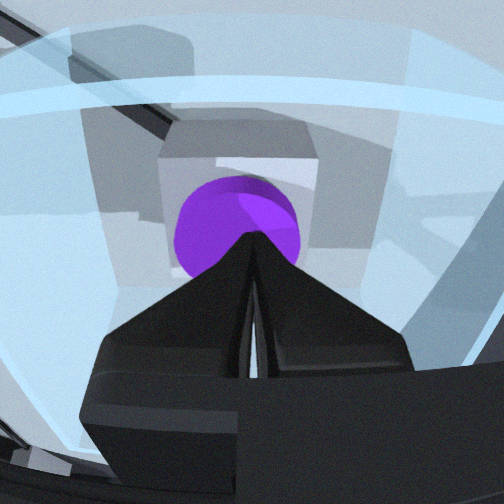

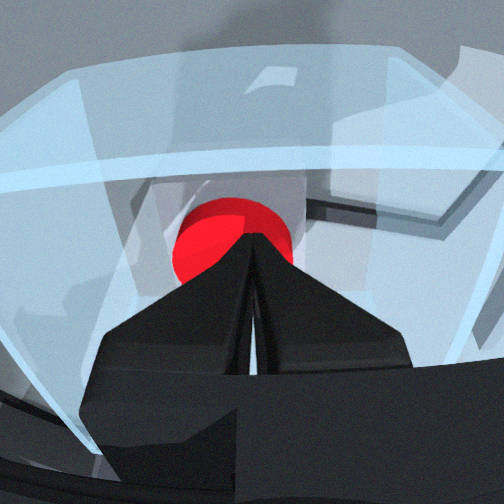

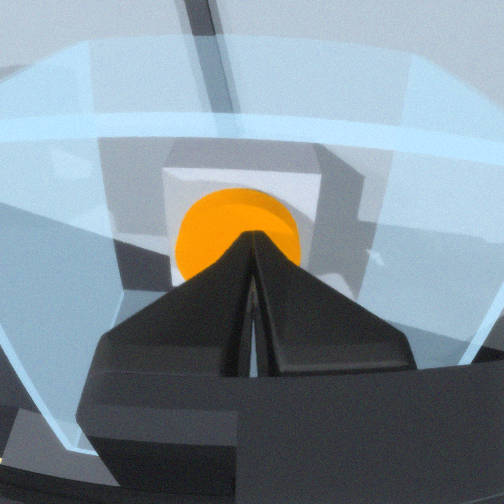

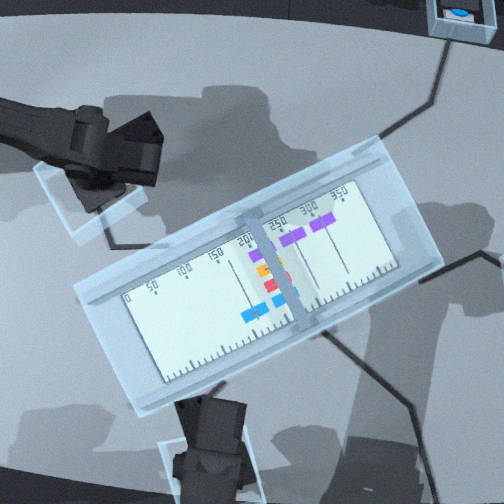

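Scene clock: 108.80 s.
arm1.joint_positions: joint1_rad=-0.433 joint2_rad=+1.504 joint3_rad=+0.959 joint4_rad=-1.008 joint5_rad=-0.002 joint6_rad=-0.190 gripper_m=+0.001
arm1.joint_status: all done
arm1.hand: x=+0.2614 y=+0.4367 z=+0.8081 quat_wxyz=(+0.002, -1.000, +0.003, +0.003) (m; scene frame)
arm2.joint_positions: joint1_rad=-0.787 joint2_rad=+1.565 joint3_rad=+0.950 joint4_rad=-0.918 joint5_rad=+0.002 joint6_rad=+0.289 gripper_m=+0.001
arm2.joint_status: all done
arm2.hand: x=+0.4253 y=-0.0189 z=+0.8109 quat_wxyz=(-0.006, +0.803, -0.595, -0.018) (m; scene frame)
arm3.joint_positions: joint1_rad=-0.216 joint2_rad=+1.530 joint3_rad=+0.936 joint4_rad=-0.910 joint5_rad=+0.004 joint6_rad=-0.650 gripper_m=+0.001
arm3.joint_status: all done
arm3.hand: x=-0.2439 y=+0.0686 z=+0.8194 quat_wxyz=(-0.033, +0.283, -0.958, +0.015) (m; scene frame)
arm4.joint_positions: joint1_rad=-0.227 joint2_rad=+1.475 joint3_rad=+0.663 joint4_rad=-0.714 joint5_rad=+0.000 joint6_rad=-0.459 gripper_m=+0.001
arm4.joint_status: all done
arm4.hand: x=-0.0503 y=-0.3244 z=+0.7937 quat_wxyz=(-0.013, +0.825, -0.565, -0.013) (m; scene frame)
pictures: none
No camera images: the call's "cameras" was empty. Leave "cameras" out to get every camera's image.

Scene clock: 110.60 s.
arm1.joint_positions: joint1_rad=-0.433 joint2_rad=+1.504 joint3_rad=+0.959 joint4_rad=-1.008 joint5_rad=-0.002 joint6_rad=-0.190 gripper_m=+0.001
arm1.joint_status: all done
arm1.hand: x=+0.2614 y=+0.4367 z=+0.8081 quat_wxyz=(+0.002, -1.000, +0.003, +0.003) (m; scene frame)
arm2.joint_positions: joint1_rad=-0.787 joint2_rad=+1.565 joint3_rad=+0.950 joint4_rad=-0.918 joint5_rad=+0.002 joint6_rad=+0.289 gripper_m=+0.001
arm2.joint_status: all done
arm2.hand: x=+0.4253 y=-0.0189 z=+0.8109 quat_wxyz=(-0.006, +0.803, -0.595, -0.018) (m; scene frame)
arm3.joint_positions: joint1_rad=-0.216 joint2_rad=+1.530 joint3_rad=+0.936 joint4_rad=-0.910 joint5_rad=+0.004 joint6_rad=-0.650 gripper_m=+0.001
arm3.joint_status: all done
arm3.hand: x=-0.2439 y=+0.0686 z=+0.8194 quat_wxyz=(-0.033, +0.283, -0.958, +0.015) (m; scene frame)
arm4.joint_positions: joint1_rad=-0.227 joint2_rad=+1.475 joint3_rad=+0.663 joint4_rad=-0.714 joint5_rad=+0.000 joint6_rad=-0.459 gripper_m=+0.001
arm4.joint_status: all done
arm4.hand: x=-0.0503 y=-0.3244 z=+0.7937 quat_wxyz=(-0.013, +0.825, -0.565, -0.013) (m; scene frame)
wait: 1.80 s; at rest by 0.27 s
pictures: arm1_cam_wrist, arm2_cam_wrist, arm3_cam_wrist, arm4_cam_wrist, cam_sheet
camera_calibration (this result's frames):
arm1_cam_wrist: T_world_to_cam=[[-0.00420944, 0.999991, -0.000470835, -0.432318], [0.817532, 0.00371253, 0.575872, -0.672235], [0.575868, 0.00203918, -0.81754, 0.634751], [0, 0, 0, 1]] pos_world=[0.18222, 0.433516, 0.905852]
arm2_cam_wrist: T_world_to_cam=[[0.964136, 0.265066, -0.0134572, -0.395935], [0.227317, -0.798532, 0.557382, -0.560408], [0.136997, -0.540451, -0.830147, 0.726193], [0, 0, 0, 1]] pos_world=[0.409639, 0.0499171, 0.90988]
arm3_cam_wrist: T_world_to_cam=[[0.538024, -0.841691, 0.0456791, 0.149717], [-0.719223, -0.430128, 0.545627, -0.587782], [-0.439602, -0.326414, -0.836782, 0.72628], [0, 0, 0, 1]] pos_world=[-0.184023, 0.110262, 0.921609]
arm4_cam_wrist: T_world_to_cam=[[0.932456, 0.361192, 0.00816794, 0.155238], [0.293276, -0.76994, 0.566728, -0.681468], [0.210986, -0.526054, -0.823864, 0.619697], [0, 0, 0, 1]] pos_world=[-0.0756419, -0.254767, 0.895485]
Images, in order (width x height): arm1_cam_wrist 504x504, arm2_cam_wrist 504x504, arm3_cam_wrist 504x504, arm4_cam_wrist 504x504, cam_sheet 504x504.

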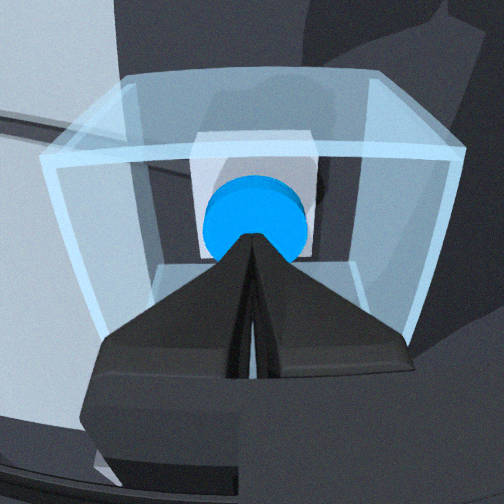

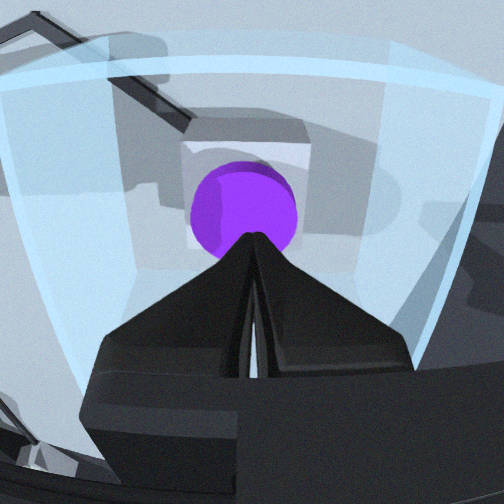

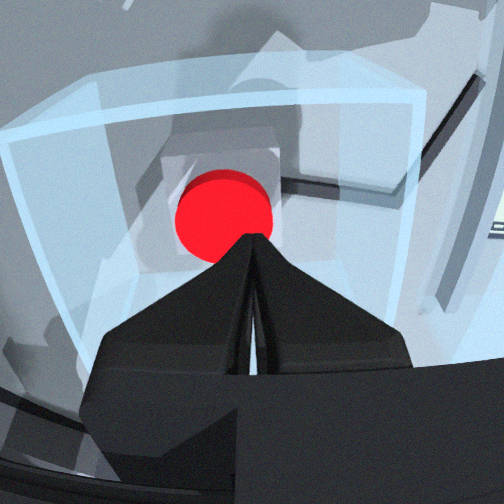

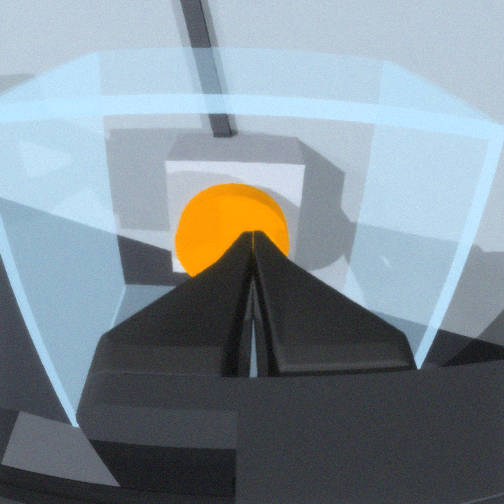

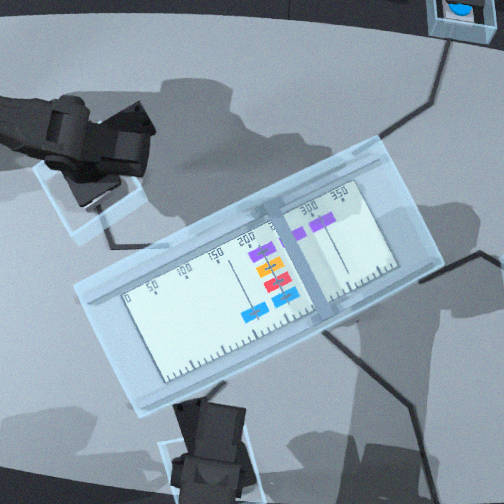

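Scene clock: 111.33 s.
arm1.joint_positions: joint1_rad=-0.433 joint2_rad=+1.504 joint3_rad=+0.959 joint4_rad=-1.008 joint5_rad=-0.002 joint6_rad=-0.190 gripper_m=+0.001
arm1.joint_status: not commanded
arm1.hand: x=+0.2614 y=+0.4367 z=+0.8081 quat_wxyz=(+0.002, -1.000, +0.003, +0.003) (m; scene frame)
arm2.joint_positions: joint1_rad=-0.787 joint2_rad=+1.659 joint3_rad=+0.966 joint4_rad=-0.917 joint5_rad=+0.002 joint6_rad=+0.289 gripper_m=+0.001
arm2.joint_status: all done
arm2.hand: x=+0.4260 y=-0.0200 z=+0.7798 quat_wxyz=(+0.007, +0.803, -0.595, +0.017) (m; scene frame)
arm3.joint_positions: joint1_rad=-0.216 joint2_rad=+1.530 joint3_rad=+0.936 joint4_rad=-0.910 joint5_rad=+0.004 joint6_rad=-0.650 gripper_m=+0.001
arm3.joint_status: not commanded
arm3.hand: x=-0.2439 y=+0.0686 z=+0.8194 quat_wxyz=(-0.033, +0.283, -0.958, +0.015) (m; scene frame)
arm4.joint_positions: joint1_rad=-0.227 joint2_rad=+1.475 joint3_rad=+0.663 joint4_rad=-0.714 joint5_rad=+0.000 joint6_rad=-0.459 gripper_m=+0.001
arm4.joint_status: not commanded
arm4.hand: x=-0.0503 y=-0.3244 z=+0.7937 quat_wxyz=(-0.013, +0.825, -0.565, -0.013) (m; scene frame)
pictures: none
No camera images: the call's "cameras" was empty. Leave "cameras" out to get every camera's image.

Scene clock: 111.80 s.
arm1.joint_positions: joint1_rad=-0.433 joint2_rad=+1.504 joint3_rad=+0.959 joint4_rad=-1.008 joint5_rad=-0.002 joint6_rad=-0.190 gripper_m=+0.001
arm1.joint_status: not commanded
arm1.hand: x=+0.2614 y=+0.4367 z=+0.8081 quat_wxyz=(+0.002, -1.000, +0.003, +0.003) (m; scene frame)
arm2.joint_positions: joint1_rad=-0.787 joint2_rad=+1.659 joint3_rad=+0.966 joint4_rad=-0.917 joint5_rad=+0.002 joint6_rad=+0.289 gripper_m=+0.001
arm2.joint_status: all done
arm2.hand: x=+0.4260 y=-0.0200 z=+0.7798 quat_wxyz=(+0.007, +0.803, -0.595, +0.017) (m; scene frame)
arm3.joint_positions: joint1_rad=-0.216 joint2_rad=+1.530 joint3_rad=+0.936 joint4_rad=-0.910 joint5_rad=+0.004 joint6_rad=-0.650 gripper_m=+0.001
arm3.joint_status: not commanded
arm3.hand: x=-0.2439 y=+0.0686 z=+0.8194 quat_wxyz=(-0.033, +0.283, -0.958, +0.015) (m; scene frame)
arm4.joint_positions: joint1_rad=-0.227 joint2_rad=+1.475 joint3_rad=+0.663 joint4_rad=-0.714 joint5_rad=+0.000 joint6_rad=-0.459 gripper_m=+0.001
arm4.joint_status: not commanded
arm4.hand: x=-0.0503 y=-0.3244 z=+0.7937 quat_wxyz=(-0.013, +0.825, -0.565, -0.013) (m; scene frame)
wait: 0.47 s; at rest by 0.27 s
pictures: arm1_cam_wrist, arm2_cam_wrist, arm3_cam_wrist, arm4_cam_wrist, cam_sheet
camera_calibration (this result's frames):
arm1_cam_wrist: T_world_to_cam=[[-0.00420944, 0.999991, -0.000470835, -0.432318], [0.817532, 0.00371253, 0.575872, -0.672235], [0.575868, 0.00203918, -0.81754, 0.634751], [0, 0, 0, 1]] pos_world=[0.18222, 0.433516, 0.905852]
arm2_cam_wrist: T_world_to_cam=[[0.964144, 0.265175, 0.010414, -0.415339], [0.202837, -0.761658, 0.615414, -0.578211], [0.171124, -0.591235, -0.788136, 0.651469], [0, 0, 0, 1]] pos_world=[0.406247, 0.0549095, 0.87361]
arm3_cam_wrist: T_world_to_cam=[[0.538024, -0.841691, 0.0456791, 0.149717], [-0.719223, -0.430128, 0.545627, -0.587782], [-0.439602, -0.326414, -0.836782, 0.72628], [0, 0, 0, 1]] pos_world=[-0.184023, 0.110262, 0.921609]
arm4_cam_wrist: T_world_to_cam=[[0.932456, 0.361192, 0.00816794, 0.155238], [0.293276, -0.76994, 0.566728, -0.681468], [0.210986, -0.526054, -0.823864, 0.619697], [0, 0, 0, 1]] pos_world=[-0.0756419, -0.254767, 0.895485]
Images, in order (width x height): arm1_cam_wrist 504x504, arm2_cam_wrist 504x504, arm3_cam_wrist 504x504, arm4_cam_wrist 504x504, cam_sheet 504x504.

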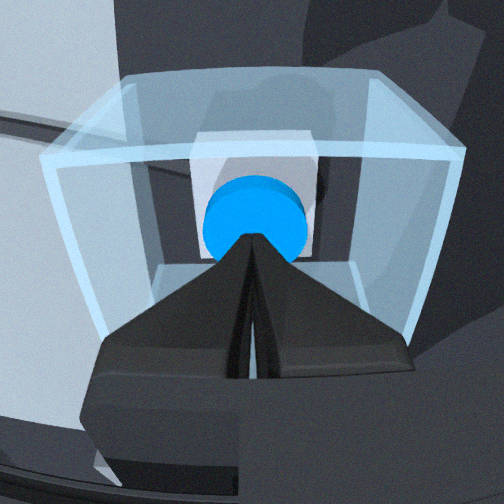

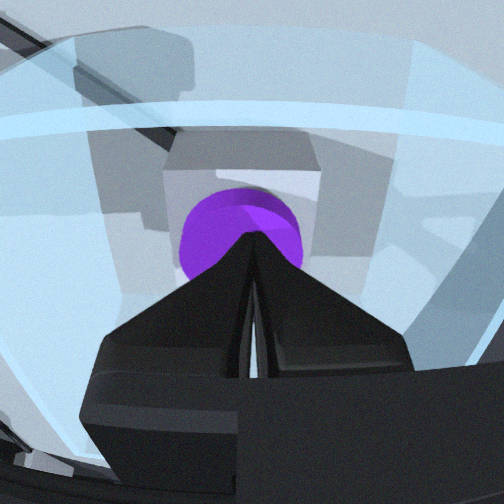

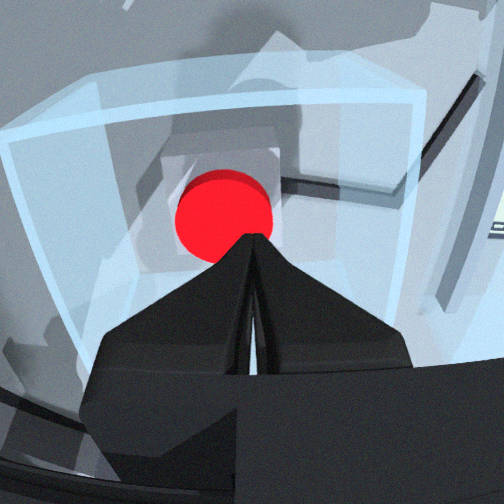

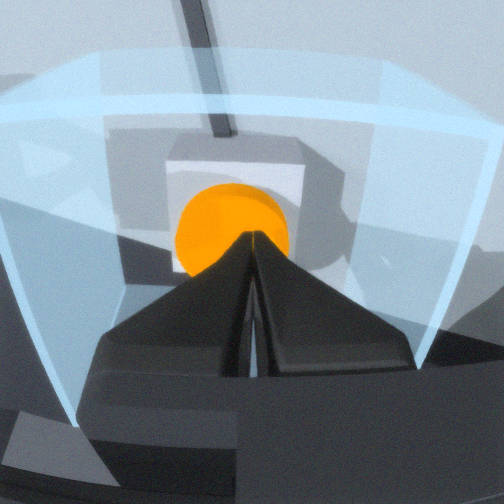

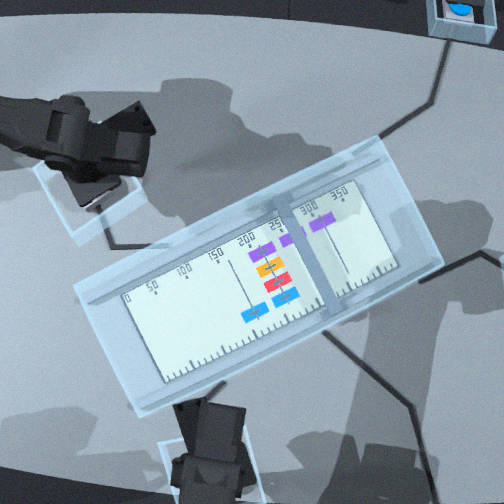

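Scene clock: 112.73 s.
arm1.joint_positions: joint1_rad=-0.433 joint2_rad=+1.504 joint3_rad=+0.959 joint4_rad=-1.008 joint5_rad=-0.002 joint6_rad=-0.190 gripper_m=+0.001
arm1.joint_status: not commanded
arm1.hand: x=+0.2614 y=+0.4367 z=+0.8081 quat_wxyz=(+0.002, -1.000, +0.003, +0.003) (m; scene frame)
arm2.joint_positions: joint1_rad=-0.787 joint2_rad=+1.565 joint3_rad=+0.950 joint4_rad=-0.914 joint5_rad=+0.002 joint6_rad=+0.289 gripper_m=+0.001
arm2.joint_status: all done
arm2.hand: x=+0.4248 y=-0.0180 z=+0.8109 quat_wxyz=(-0.007, +0.803, -0.595, -0.020) (m; scene frame)
arm3.joint_positions: joint1_rad=-0.216 joint2_rad=+1.530 joint3_rad=+0.936 joint4_rad=-0.910 joint5_rad=+0.004 joint6_rad=-0.650 gripper_m=+0.001
arm3.joint_status: not commanded
arm3.hand: x=-0.2439 y=+0.0686 z=+0.8194 quat_wxyz=(-0.033, +0.283, -0.958, +0.015) (m; scene frame)
arm4.joint_positions: joint1_rad=-0.227 joint2_rad=+1.475 joint3_rad=+0.663 joint4_rad=-0.714 joint5_rad=+0.000 joint6_rad=-0.459 gripper_m=+0.001
arm4.joint_status: not commanded
arm4.hand: x=-0.0503 y=-0.3244 z=+0.7937 quat_wxyz=(-0.013, +0.825, -0.565, -0.013) (m; scene frame)
pictures: none
No camera images: the call's "cameras" was empty. Leave "cameras" out to get every camera's image.

Scene clock: 114.60 s.
arm1.joint_positions: joint1_rad=-0.433 joint2_rad=+1.504 joint3_rad=+0.959 joint4_rad=-1.008 joint5_rad=-0.002 joint6_rad=-0.190 gripper_m=+0.001
arm1.joint_status: not commanded
arm1.hand: x=+0.2614 y=+0.4367 z=+0.8081 quat_wxyz=(+0.002, -1.000, +0.003, +0.003) (m; scene frame)
arm2.joint_positions: joint1_rad=-0.787 joint2_rad=+1.565 joint3_rad=+0.950 joint4_rad=-0.914 joint5_rad=+0.002 joint6_rad=+0.289 gripper_m=+0.001
arm2.joint_status: all done
arm2.hand: x=+0.4248 y=-0.0180 z=+0.8109 quat_wxyz=(-0.007, +0.803, -0.595, -0.020) (m; scene frame)
arm3.joint_positions: joint1_rad=-0.216 joint2_rad=+1.530 joint3_rad=+0.936 joint4_rad=-0.910 joint5_rad=+0.004 joint6_rad=-0.650 gripper_m=+0.001
arm3.joint_status: not commanded
arm3.hand: x=-0.2439 y=+0.0686 z=+0.8194 quat_wxyz=(-0.033, +0.283, -0.958, +0.015) (m; scene frame)
arm4.joint_positions: joint1_rad=-0.227 joint2_rad=+1.475 joint3_rad=+0.663 joint4_rad=-0.714 joint5_rad=+0.000 joint6_rad=-0.459 gripper_m=+0.001
arm4.joint_status: not commanded
arm4.hand: x=-0.0503 y=-0.3244 z=+0.7937 quat_wxyz=(-0.013, +0.825, -0.565, -0.013) (m; scene frame)
wait: 1.87 s; at rest by 0.27 s
pictures: arm1_cam_wrist, arm2_cam_wrist, arm3_cam_wrist, arm4_cam_wrist, cam_sheet
camera_calibration (this result's frames):
arm1_cam_wrist: T_world_to_cam=[[-0.00420944, 0.999991, -0.000470835, -0.432318], [0.817532, 0.00371253, 0.575872, -0.672235], [0.575868, 0.00203918, -0.81754, 0.634751], [0, 0, 0, 1]] pos_world=[0.18222, 0.433516, 0.905852]
arm2_cam_wrist: T_world_to_cam=[[0.964116, 0.265091, -0.0144005, -0.394902], [0.228405, -0.800599, 0.553961, -0.557324], [0.135321, -0.537371, -0.832418, 0.729391], [0, 0, 0, 1]] pos_world=[0.409325, 0.0504457, 0.910207]
arm3_cam_wrist: T_world_to_cam=[[0.538024, -0.841691, 0.0456791, 0.149717], [-0.719223, -0.430128, 0.545627, -0.587782], [-0.439602, -0.326414, -0.836782, 0.72628], [0, 0, 0, 1]] pos_world=[-0.184023, 0.110262, 0.921609]
arm4_cam_wrist: T_world_to_cam=[[0.932456, 0.361192, 0.00816794, 0.155238], [0.293276, -0.76994, 0.566728, -0.681468], [0.210986, -0.526054, -0.823864, 0.619697], [0, 0, 0, 1]] pos_world=[-0.0756419, -0.254767, 0.895485]
Images, in order (width x height): arm1_cam_wrist 504x504, arm2_cam_wrist 504x504, arm3_cam_wrist 504x504, arm4_cam_wrist 504x504, cam_sheet 504x504.

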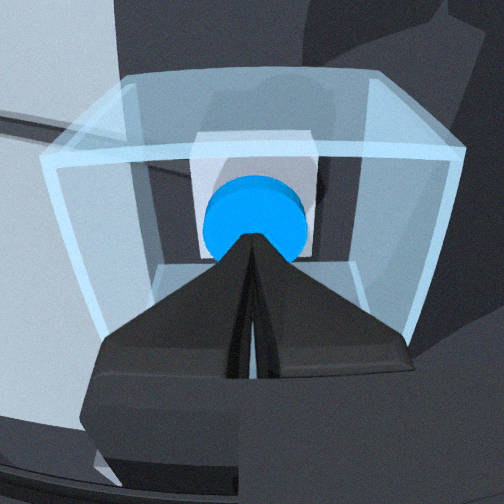

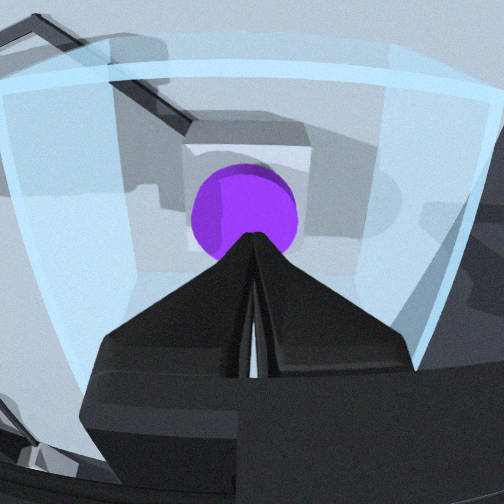

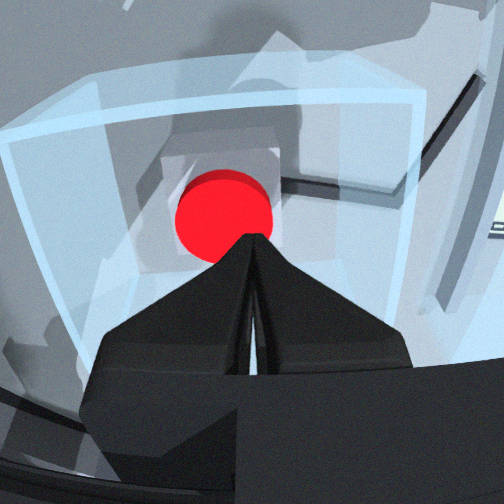

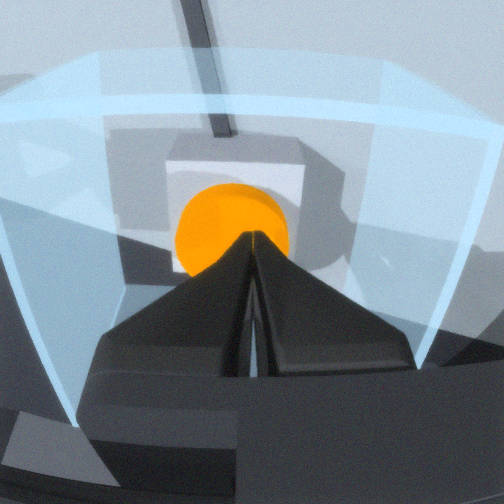

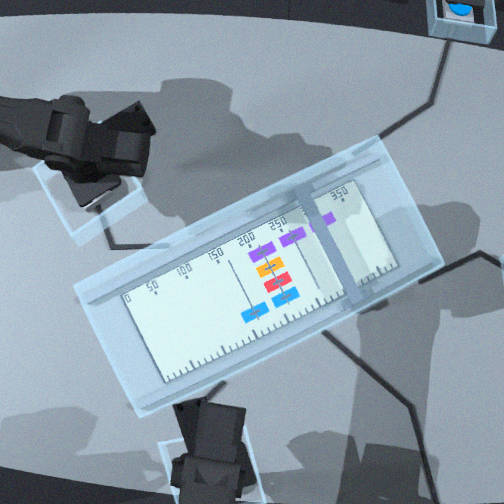

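Scene clock: 115.33 s.
arm1.joint_positions: joint1_rad=-0.433 joint2_rad=+1.504 joint3_rad=+0.959 joint4_rad=-1.008 joint5_rad=-0.002 joint6_rad=-0.190 gripper_m=+0.001
arm1.joint_status: not commanded
arm1.hand: x=+0.2614 y=+0.4367 z=+0.8081 quat_wxyz=(+0.002, -1.000, +0.003, +0.003) (m; scene frame)
arm2.joint_positions: joint1_rad=-0.787 joint2_rad=+1.659 joint3_rad=+0.967 joint4_rad=-0.915 joint5_rad=+0.003 joint6_rad=+0.289 gripper_m=+0.001
arm2.joint_status: all done
arm2.hand: x=+0.4257 y=-0.0194 z=+0.7798 quat_wxyz=(+0.006, +0.803, -0.595, +0.017) (m; scene frame)
arm3.joint_positions: joint1_rad=-0.216 joint2_rad=+1.530 joint3_rad=+0.936 joint4_rad=-0.910 joint5_rad=+0.004 joint6_rad=-0.650 gripper_m=+0.001
arm3.joint_status: not commanded
arm3.hand: x=-0.2439 y=+0.0686 z=+0.8194 quat_wxyz=(-0.033, +0.283, -0.958, +0.015) (m; scene frame)
arm4.joint_positions: joint1_rad=-0.227 joint2_rad=+1.475 joint3_rad=+0.663 joint4_rad=-0.714 joint5_rad=+0.000 joint6_rad=-0.459 gripper_m=+0.001
arm4.joint_status: not commanded
arm4.hand: x=-0.0503 y=-0.3244 z=+0.7937 quat_wxyz=(-0.013, +0.825, -0.565, -0.013) (m; scene frame)
pictures: none
No camera images: the call's "cameras" was empty. Leave "cameras" out to get every camera's image.

Scene clock: 115.80 s.
arm1.joint_positions: joint1_rad=-0.433 joint2_rad=+1.504 joint3_rad=+0.959 joint4_rad=-1.008 joint5_rad=-0.002 joint6_rad=-0.190 gripper_m=+0.001
arm1.joint_status: not commanded
arm1.hand: x=+0.2614 y=+0.4367 z=+0.8081 quat_wxyz=(+0.002, -1.000, +0.003, +0.003) (m; scene frame)
arm2.joint_positions: joint1_rad=-0.787 joint2_rad=+1.659 joint3_rad=+0.967 joint4_rad=-0.915 joint5_rad=+0.003 joint6_rad=+0.289 gripper_m=+0.001
arm2.joint_status: all done
arm2.hand: x=+0.4257 y=-0.0194 z=+0.7798 quat_wxyz=(+0.006, +0.803, -0.595, +0.017) (m; scene frame)
arm3.joint_positions: joint1_rad=-0.216 joint2_rad=+1.530 joint3_rad=+0.936 joint4_rad=-0.910 joint5_rad=+0.004 joint6_rad=-0.650 gripper_m=+0.001
arm3.joint_status: not commanded
arm3.hand: x=-0.2439 y=+0.0686 z=+0.8194 quat_wxyz=(-0.033, +0.283, -0.958, +0.015) (m; scene frame)
arm4.joint_positions: joint1_rad=-0.227 joint2_rad=+1.475 joint3_rad=+0.663 joint4_rad=-0.714 joint5_rad=+0.000 joint6_rad=-0.459 gripper_m=+0.001
arm4.joint_status: not commanded
arm4.hand: x=-0.0503 y=-0.3244 z=+0.7937 quat_wxyz=(-0.013, +0.825, -0.565, -0.013) (m; scene frame)
wait: 0.47 s; at rest by 0.27 s
pictures: arm1_cam_wrist, arm2_cam_wrist, arm3_cam_wrist, arm4_cam_wrist, cam_sheet
camera_calibration (this result's frames):
arm1_cam_wrist: T_world_to_cam=[[-0.00420944, 0.999991, -0.000470835, -0.432318], [0.817532, 0.00371253, 0.575872, -0.672235], [0.575868, 0.00203918, -0.81754, 0.634751], [0, 0, 0, 1]] pos_world=[0.18222, 0.433516, 0.905852]
arm2_cam_wrist: T_world_to_cam=[[0.96425, 0.264797, 0.0101958, -0.415093], [0.202997, -0.762845, 0.613888, -0.576606], [0.170334, -0.589872, -0.789327, 0.653087], [0, 0, 0, 1]] pos_world=[0.40606, 0.0552922, 0.873703]
arm3_cam_wrist: T_world_to_cam=[[0.538024, -0.841691, 0.0456791, 0.149717], [-0.719223, -0.430128, 0.545627, -0.587782], [-0.439602, -0.326414, -0.836782, 0.72628], [0, 0, 0, 1]] pos_world=[-0.184023, 0.110262, 0.921609]
arm4_cam_wrist: T_world_to_cam=[[0.932456, 0.361192, 0.00816794, 0.155238], [0.293276, -0.76994, 0.566728, -0.681468], [0.210986, -0.526054, -0.823864, 0.619697], [0, 0, 0, 1]] pos_world=[-0.0756419, -0.254767, 0.895485]
Images, in order (width x height): arm1_cam_wrist 504x504, arm2_cam_wrist 504x504, arm3_cam_wrist 504x504, arm4_cam_wrist 504x504, cam_sheet 504x504.

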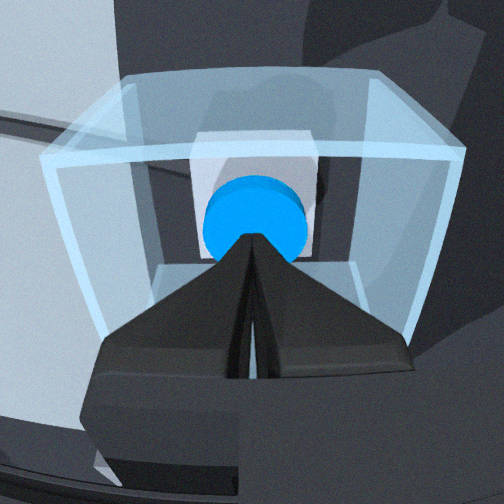

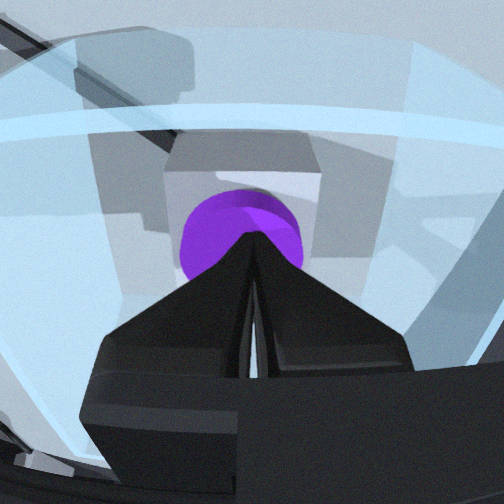

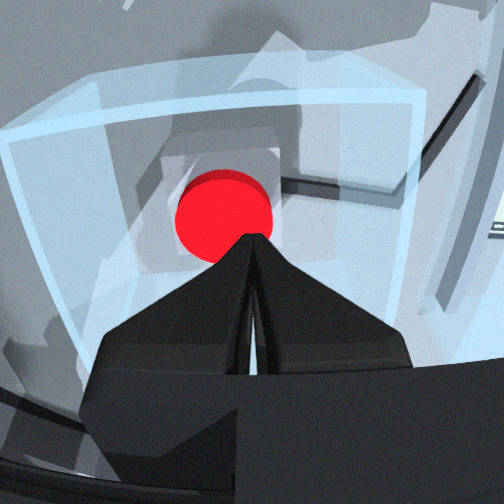

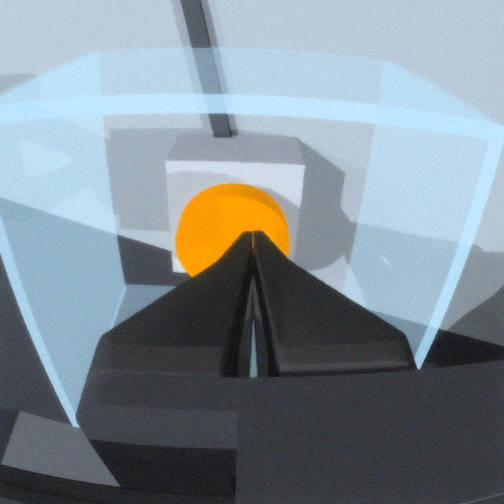

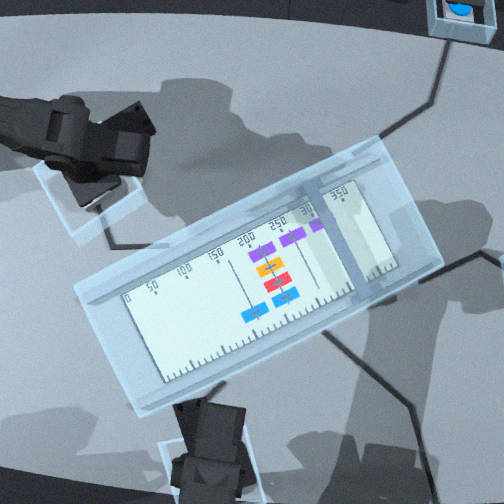

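Scene clock: 116.73 s.
arm1.joint_positions: joint1_rad=-0.433 joint2_rad=+1.504 joint3_rad=+0.959 joint4_rad=-1.008 joint5_rad=-0.002 joint6_rad=-0.190 gripper_m=+0.001
arm1.joint_status: not commanded
arm1.hand: x=+0.2614 y=+0.4367 z=+0.8081 quat_wxyz=(+0.002, -1.000, +0.003, +0.003) (m; scene frame)
arm2.joint_positions: joint1_rad=-0.787 joint2_rad=+1.565 joint3_rad=+0.950 joint4_rad=-0.913 joint5_rad=+0.003 joint6_rad=+0.289 gripper_m=+0.001
arm2.joint_status: all done
arm2.hand: x=+0.4247 y=-0.0177 z=+0.8109 quat_wxyz=(-0.007, +0.803, -0.595, -0.020) (m; scene frame)
arm3.joint_positions: joint1_rad=-0.216 joint2_rad=+1.530 joint3_rad=+0.936 joint4_rad=-0.910 joint5_rad=+0.004 joint6_rad=-0.650 gripper_m=+0.001
arm3.joint_status: not commanded
arm3.hand: x=-0.2439 y=+0.0686 z=+0.8194 quat_wxyz=(-0.033, +0.283, -0.958, +0.015) (m; scene frame)
arm4.joint_positions: joint1_rad=-0.227 joint2_rad=+1.475 joint3_rad=+0.663 joint4_rad=-0.714 joint5_rad=+0.000 joint6_rad=-0.459 gripper_m=+0.001
arm4.joint_status: not commanded
arm4.hand: x=-0.0503 y=-0.3244 z=+0.7937 quat_wxyz=(-0.013, +0.825, -0.565, -0.013) (m; scene frame)
pictures: cam_sheet
Images, in order (width x height): cam_sheet 504x504.

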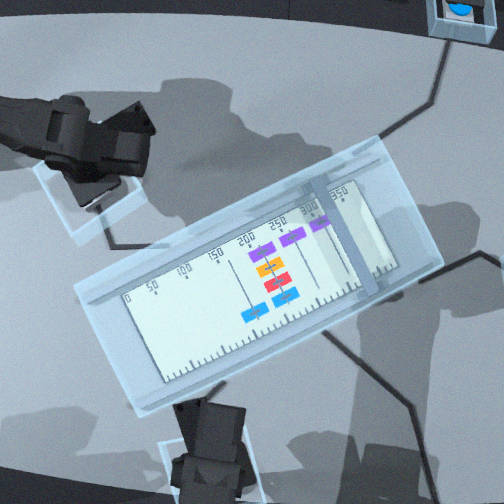

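Scene clock: 122.73 s.
arm1.joint_positions: joint1_rad=-0.433 joint2_rad=+1.504 joint3_rad=+0.959 joint4_rad=-1.008 joint5_rad=-0.002 joint6_rad=-0.190 gripper_m=+0.001
arm1.joint_status: not commanded
arm1.hand: x=+0.2614 y=+0.4367 z=+0.8081 quat_wxyz=(+0.002, -1.000, +0.003, +0.003) (m; scene frame)
arm2.joint_positions: joint1_rad=-0.787 joint2_rad=+1.565 joint3_rad=+0.950 joint4_rad=-0.913 joint5_rad=+0.003 joint6_rad=+0.289 gripper_m=+0.001
arm2.joint_status: all done
arm2.hand: x=+0.4247 y=-0.0177 z=+0.8109 quat_wxyz=(-0.007, +0.803, -0.595, -0.020) (m; scene frame)
arm3.joint_positions: joint1_rad=-0.216 joint2_rad=+1.530 joint3_rad=+0.936 joint4_rad=-0.910 joint5_rad=+0.004 joint6_rad=-0.650 gripper_m=+0.001
arm3.joint_status: not commanded
arm3.hand: x=-0.2439 y=+0.0686 z=+0.8194 quat_wxyz=(-0.033, +0.283, -0.958, +0.015) (m; scene frame)
arm4.joint_positions: joint1_rad=-0.227 joint2_rad=+1.475 joint3_rad=+0.663 joint4_rad=-0.714 joint5_rad=+0.000 joint6_rad=-0.459 gripper_m=+0.001
arm4.joint_status: not commanded
arm4.hand: x=-0.0503 y=-0.3244 z=+0.7937 quat_wxyz=(-0.013, +0.825, -0.565, -0.013) (m; scene frame)
wait: 6.00 s; at rest by 0.27 s
pictures: arm1_cam_wrist, arm2_cam_wrist, arm3_cam_wrist, arm4_cam_wrist, cam_sheet
camera_calibration (this result's frames):
arm1_cam_wrist: T_world_to_cam=[[-0.00420944, 0.999991, -0.000470835, -0.432318], [0.817532, 0.00371253, 0.575872, -0.672235], [0.575868, 0.00203918, -0.81754, 0.634751], [0, 0, 0, 1]] pos_world=[0.18222, 0.433516, 0.905852]
arm2_cam_wrist: T_world_to_cam=[[0.964217, 0.264722, -0.0144101, -0.394919], [0.228266, -0.80133, 0.55296, -0.556233], [0.134833, -0.536463, -0.833083, 0.730322], [0, 0, 0, 1]] pos_world=[0.409284, 0.0506077, 0.910303]
arm3_cam_wrist: T_world_to_cam=[[0.538024, -0.841691, 0.0456791, 0.149717], [-0.719223, -0.430128, 0.545627, -0.587782], [-0.439602, -0.326414, -0.836782, 0.72628], [0, 0, 0, 1]] pos_world=[-0.184023, 0.110262, 0.921609]
arm4_cam_wrist: T_world_to_cam=[[0.932456, 0.361192, 0.00816794, 0.155238], [0.293276, -0.76994, 0.566728, -0.681468], [0.210986, -0.526054, -0.823864, 0.619697], [0, 0, 0, 1]] pos_world=[-0.0756419, -0.254767, 0.895485]
Images, in order (width x height): arm1_cam_wrist 504x504, arm2_cam_wrist 504x504, arm3_cam_wrist 504x504, arm4_cam_wrist 504x504, cam_sheet 504x504.

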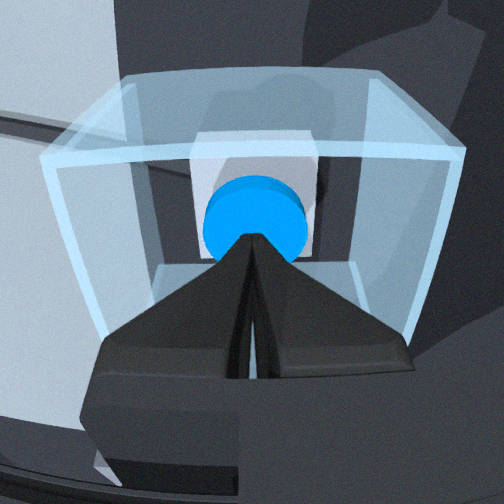

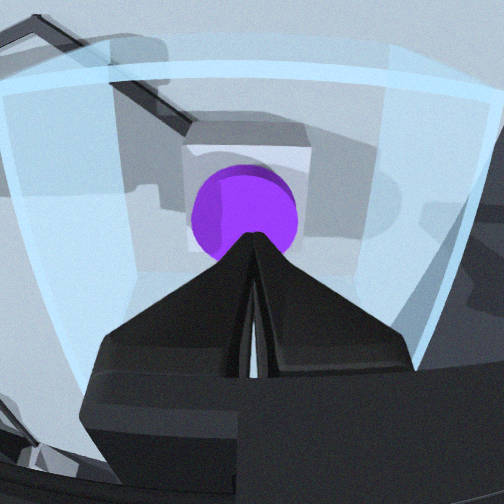

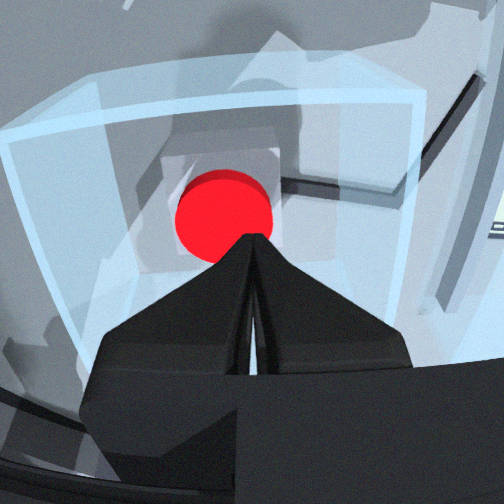

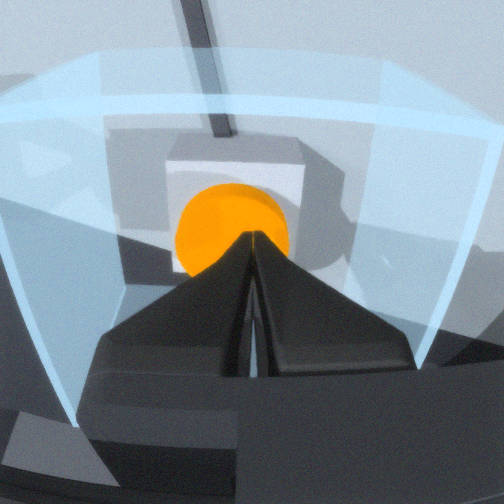

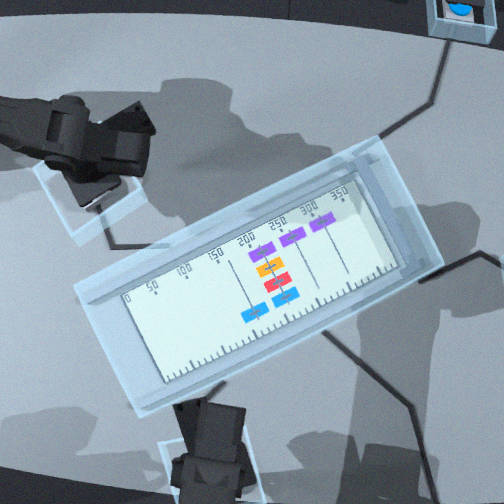

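Region (200, 180, 380, 350) of cam_sheet's 504x504 image, scaled by 2.800, with more detail than that image has.

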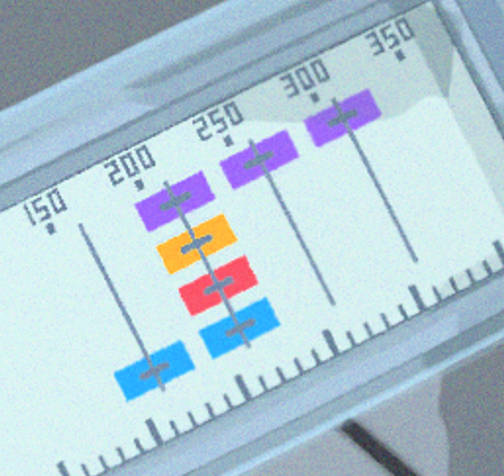

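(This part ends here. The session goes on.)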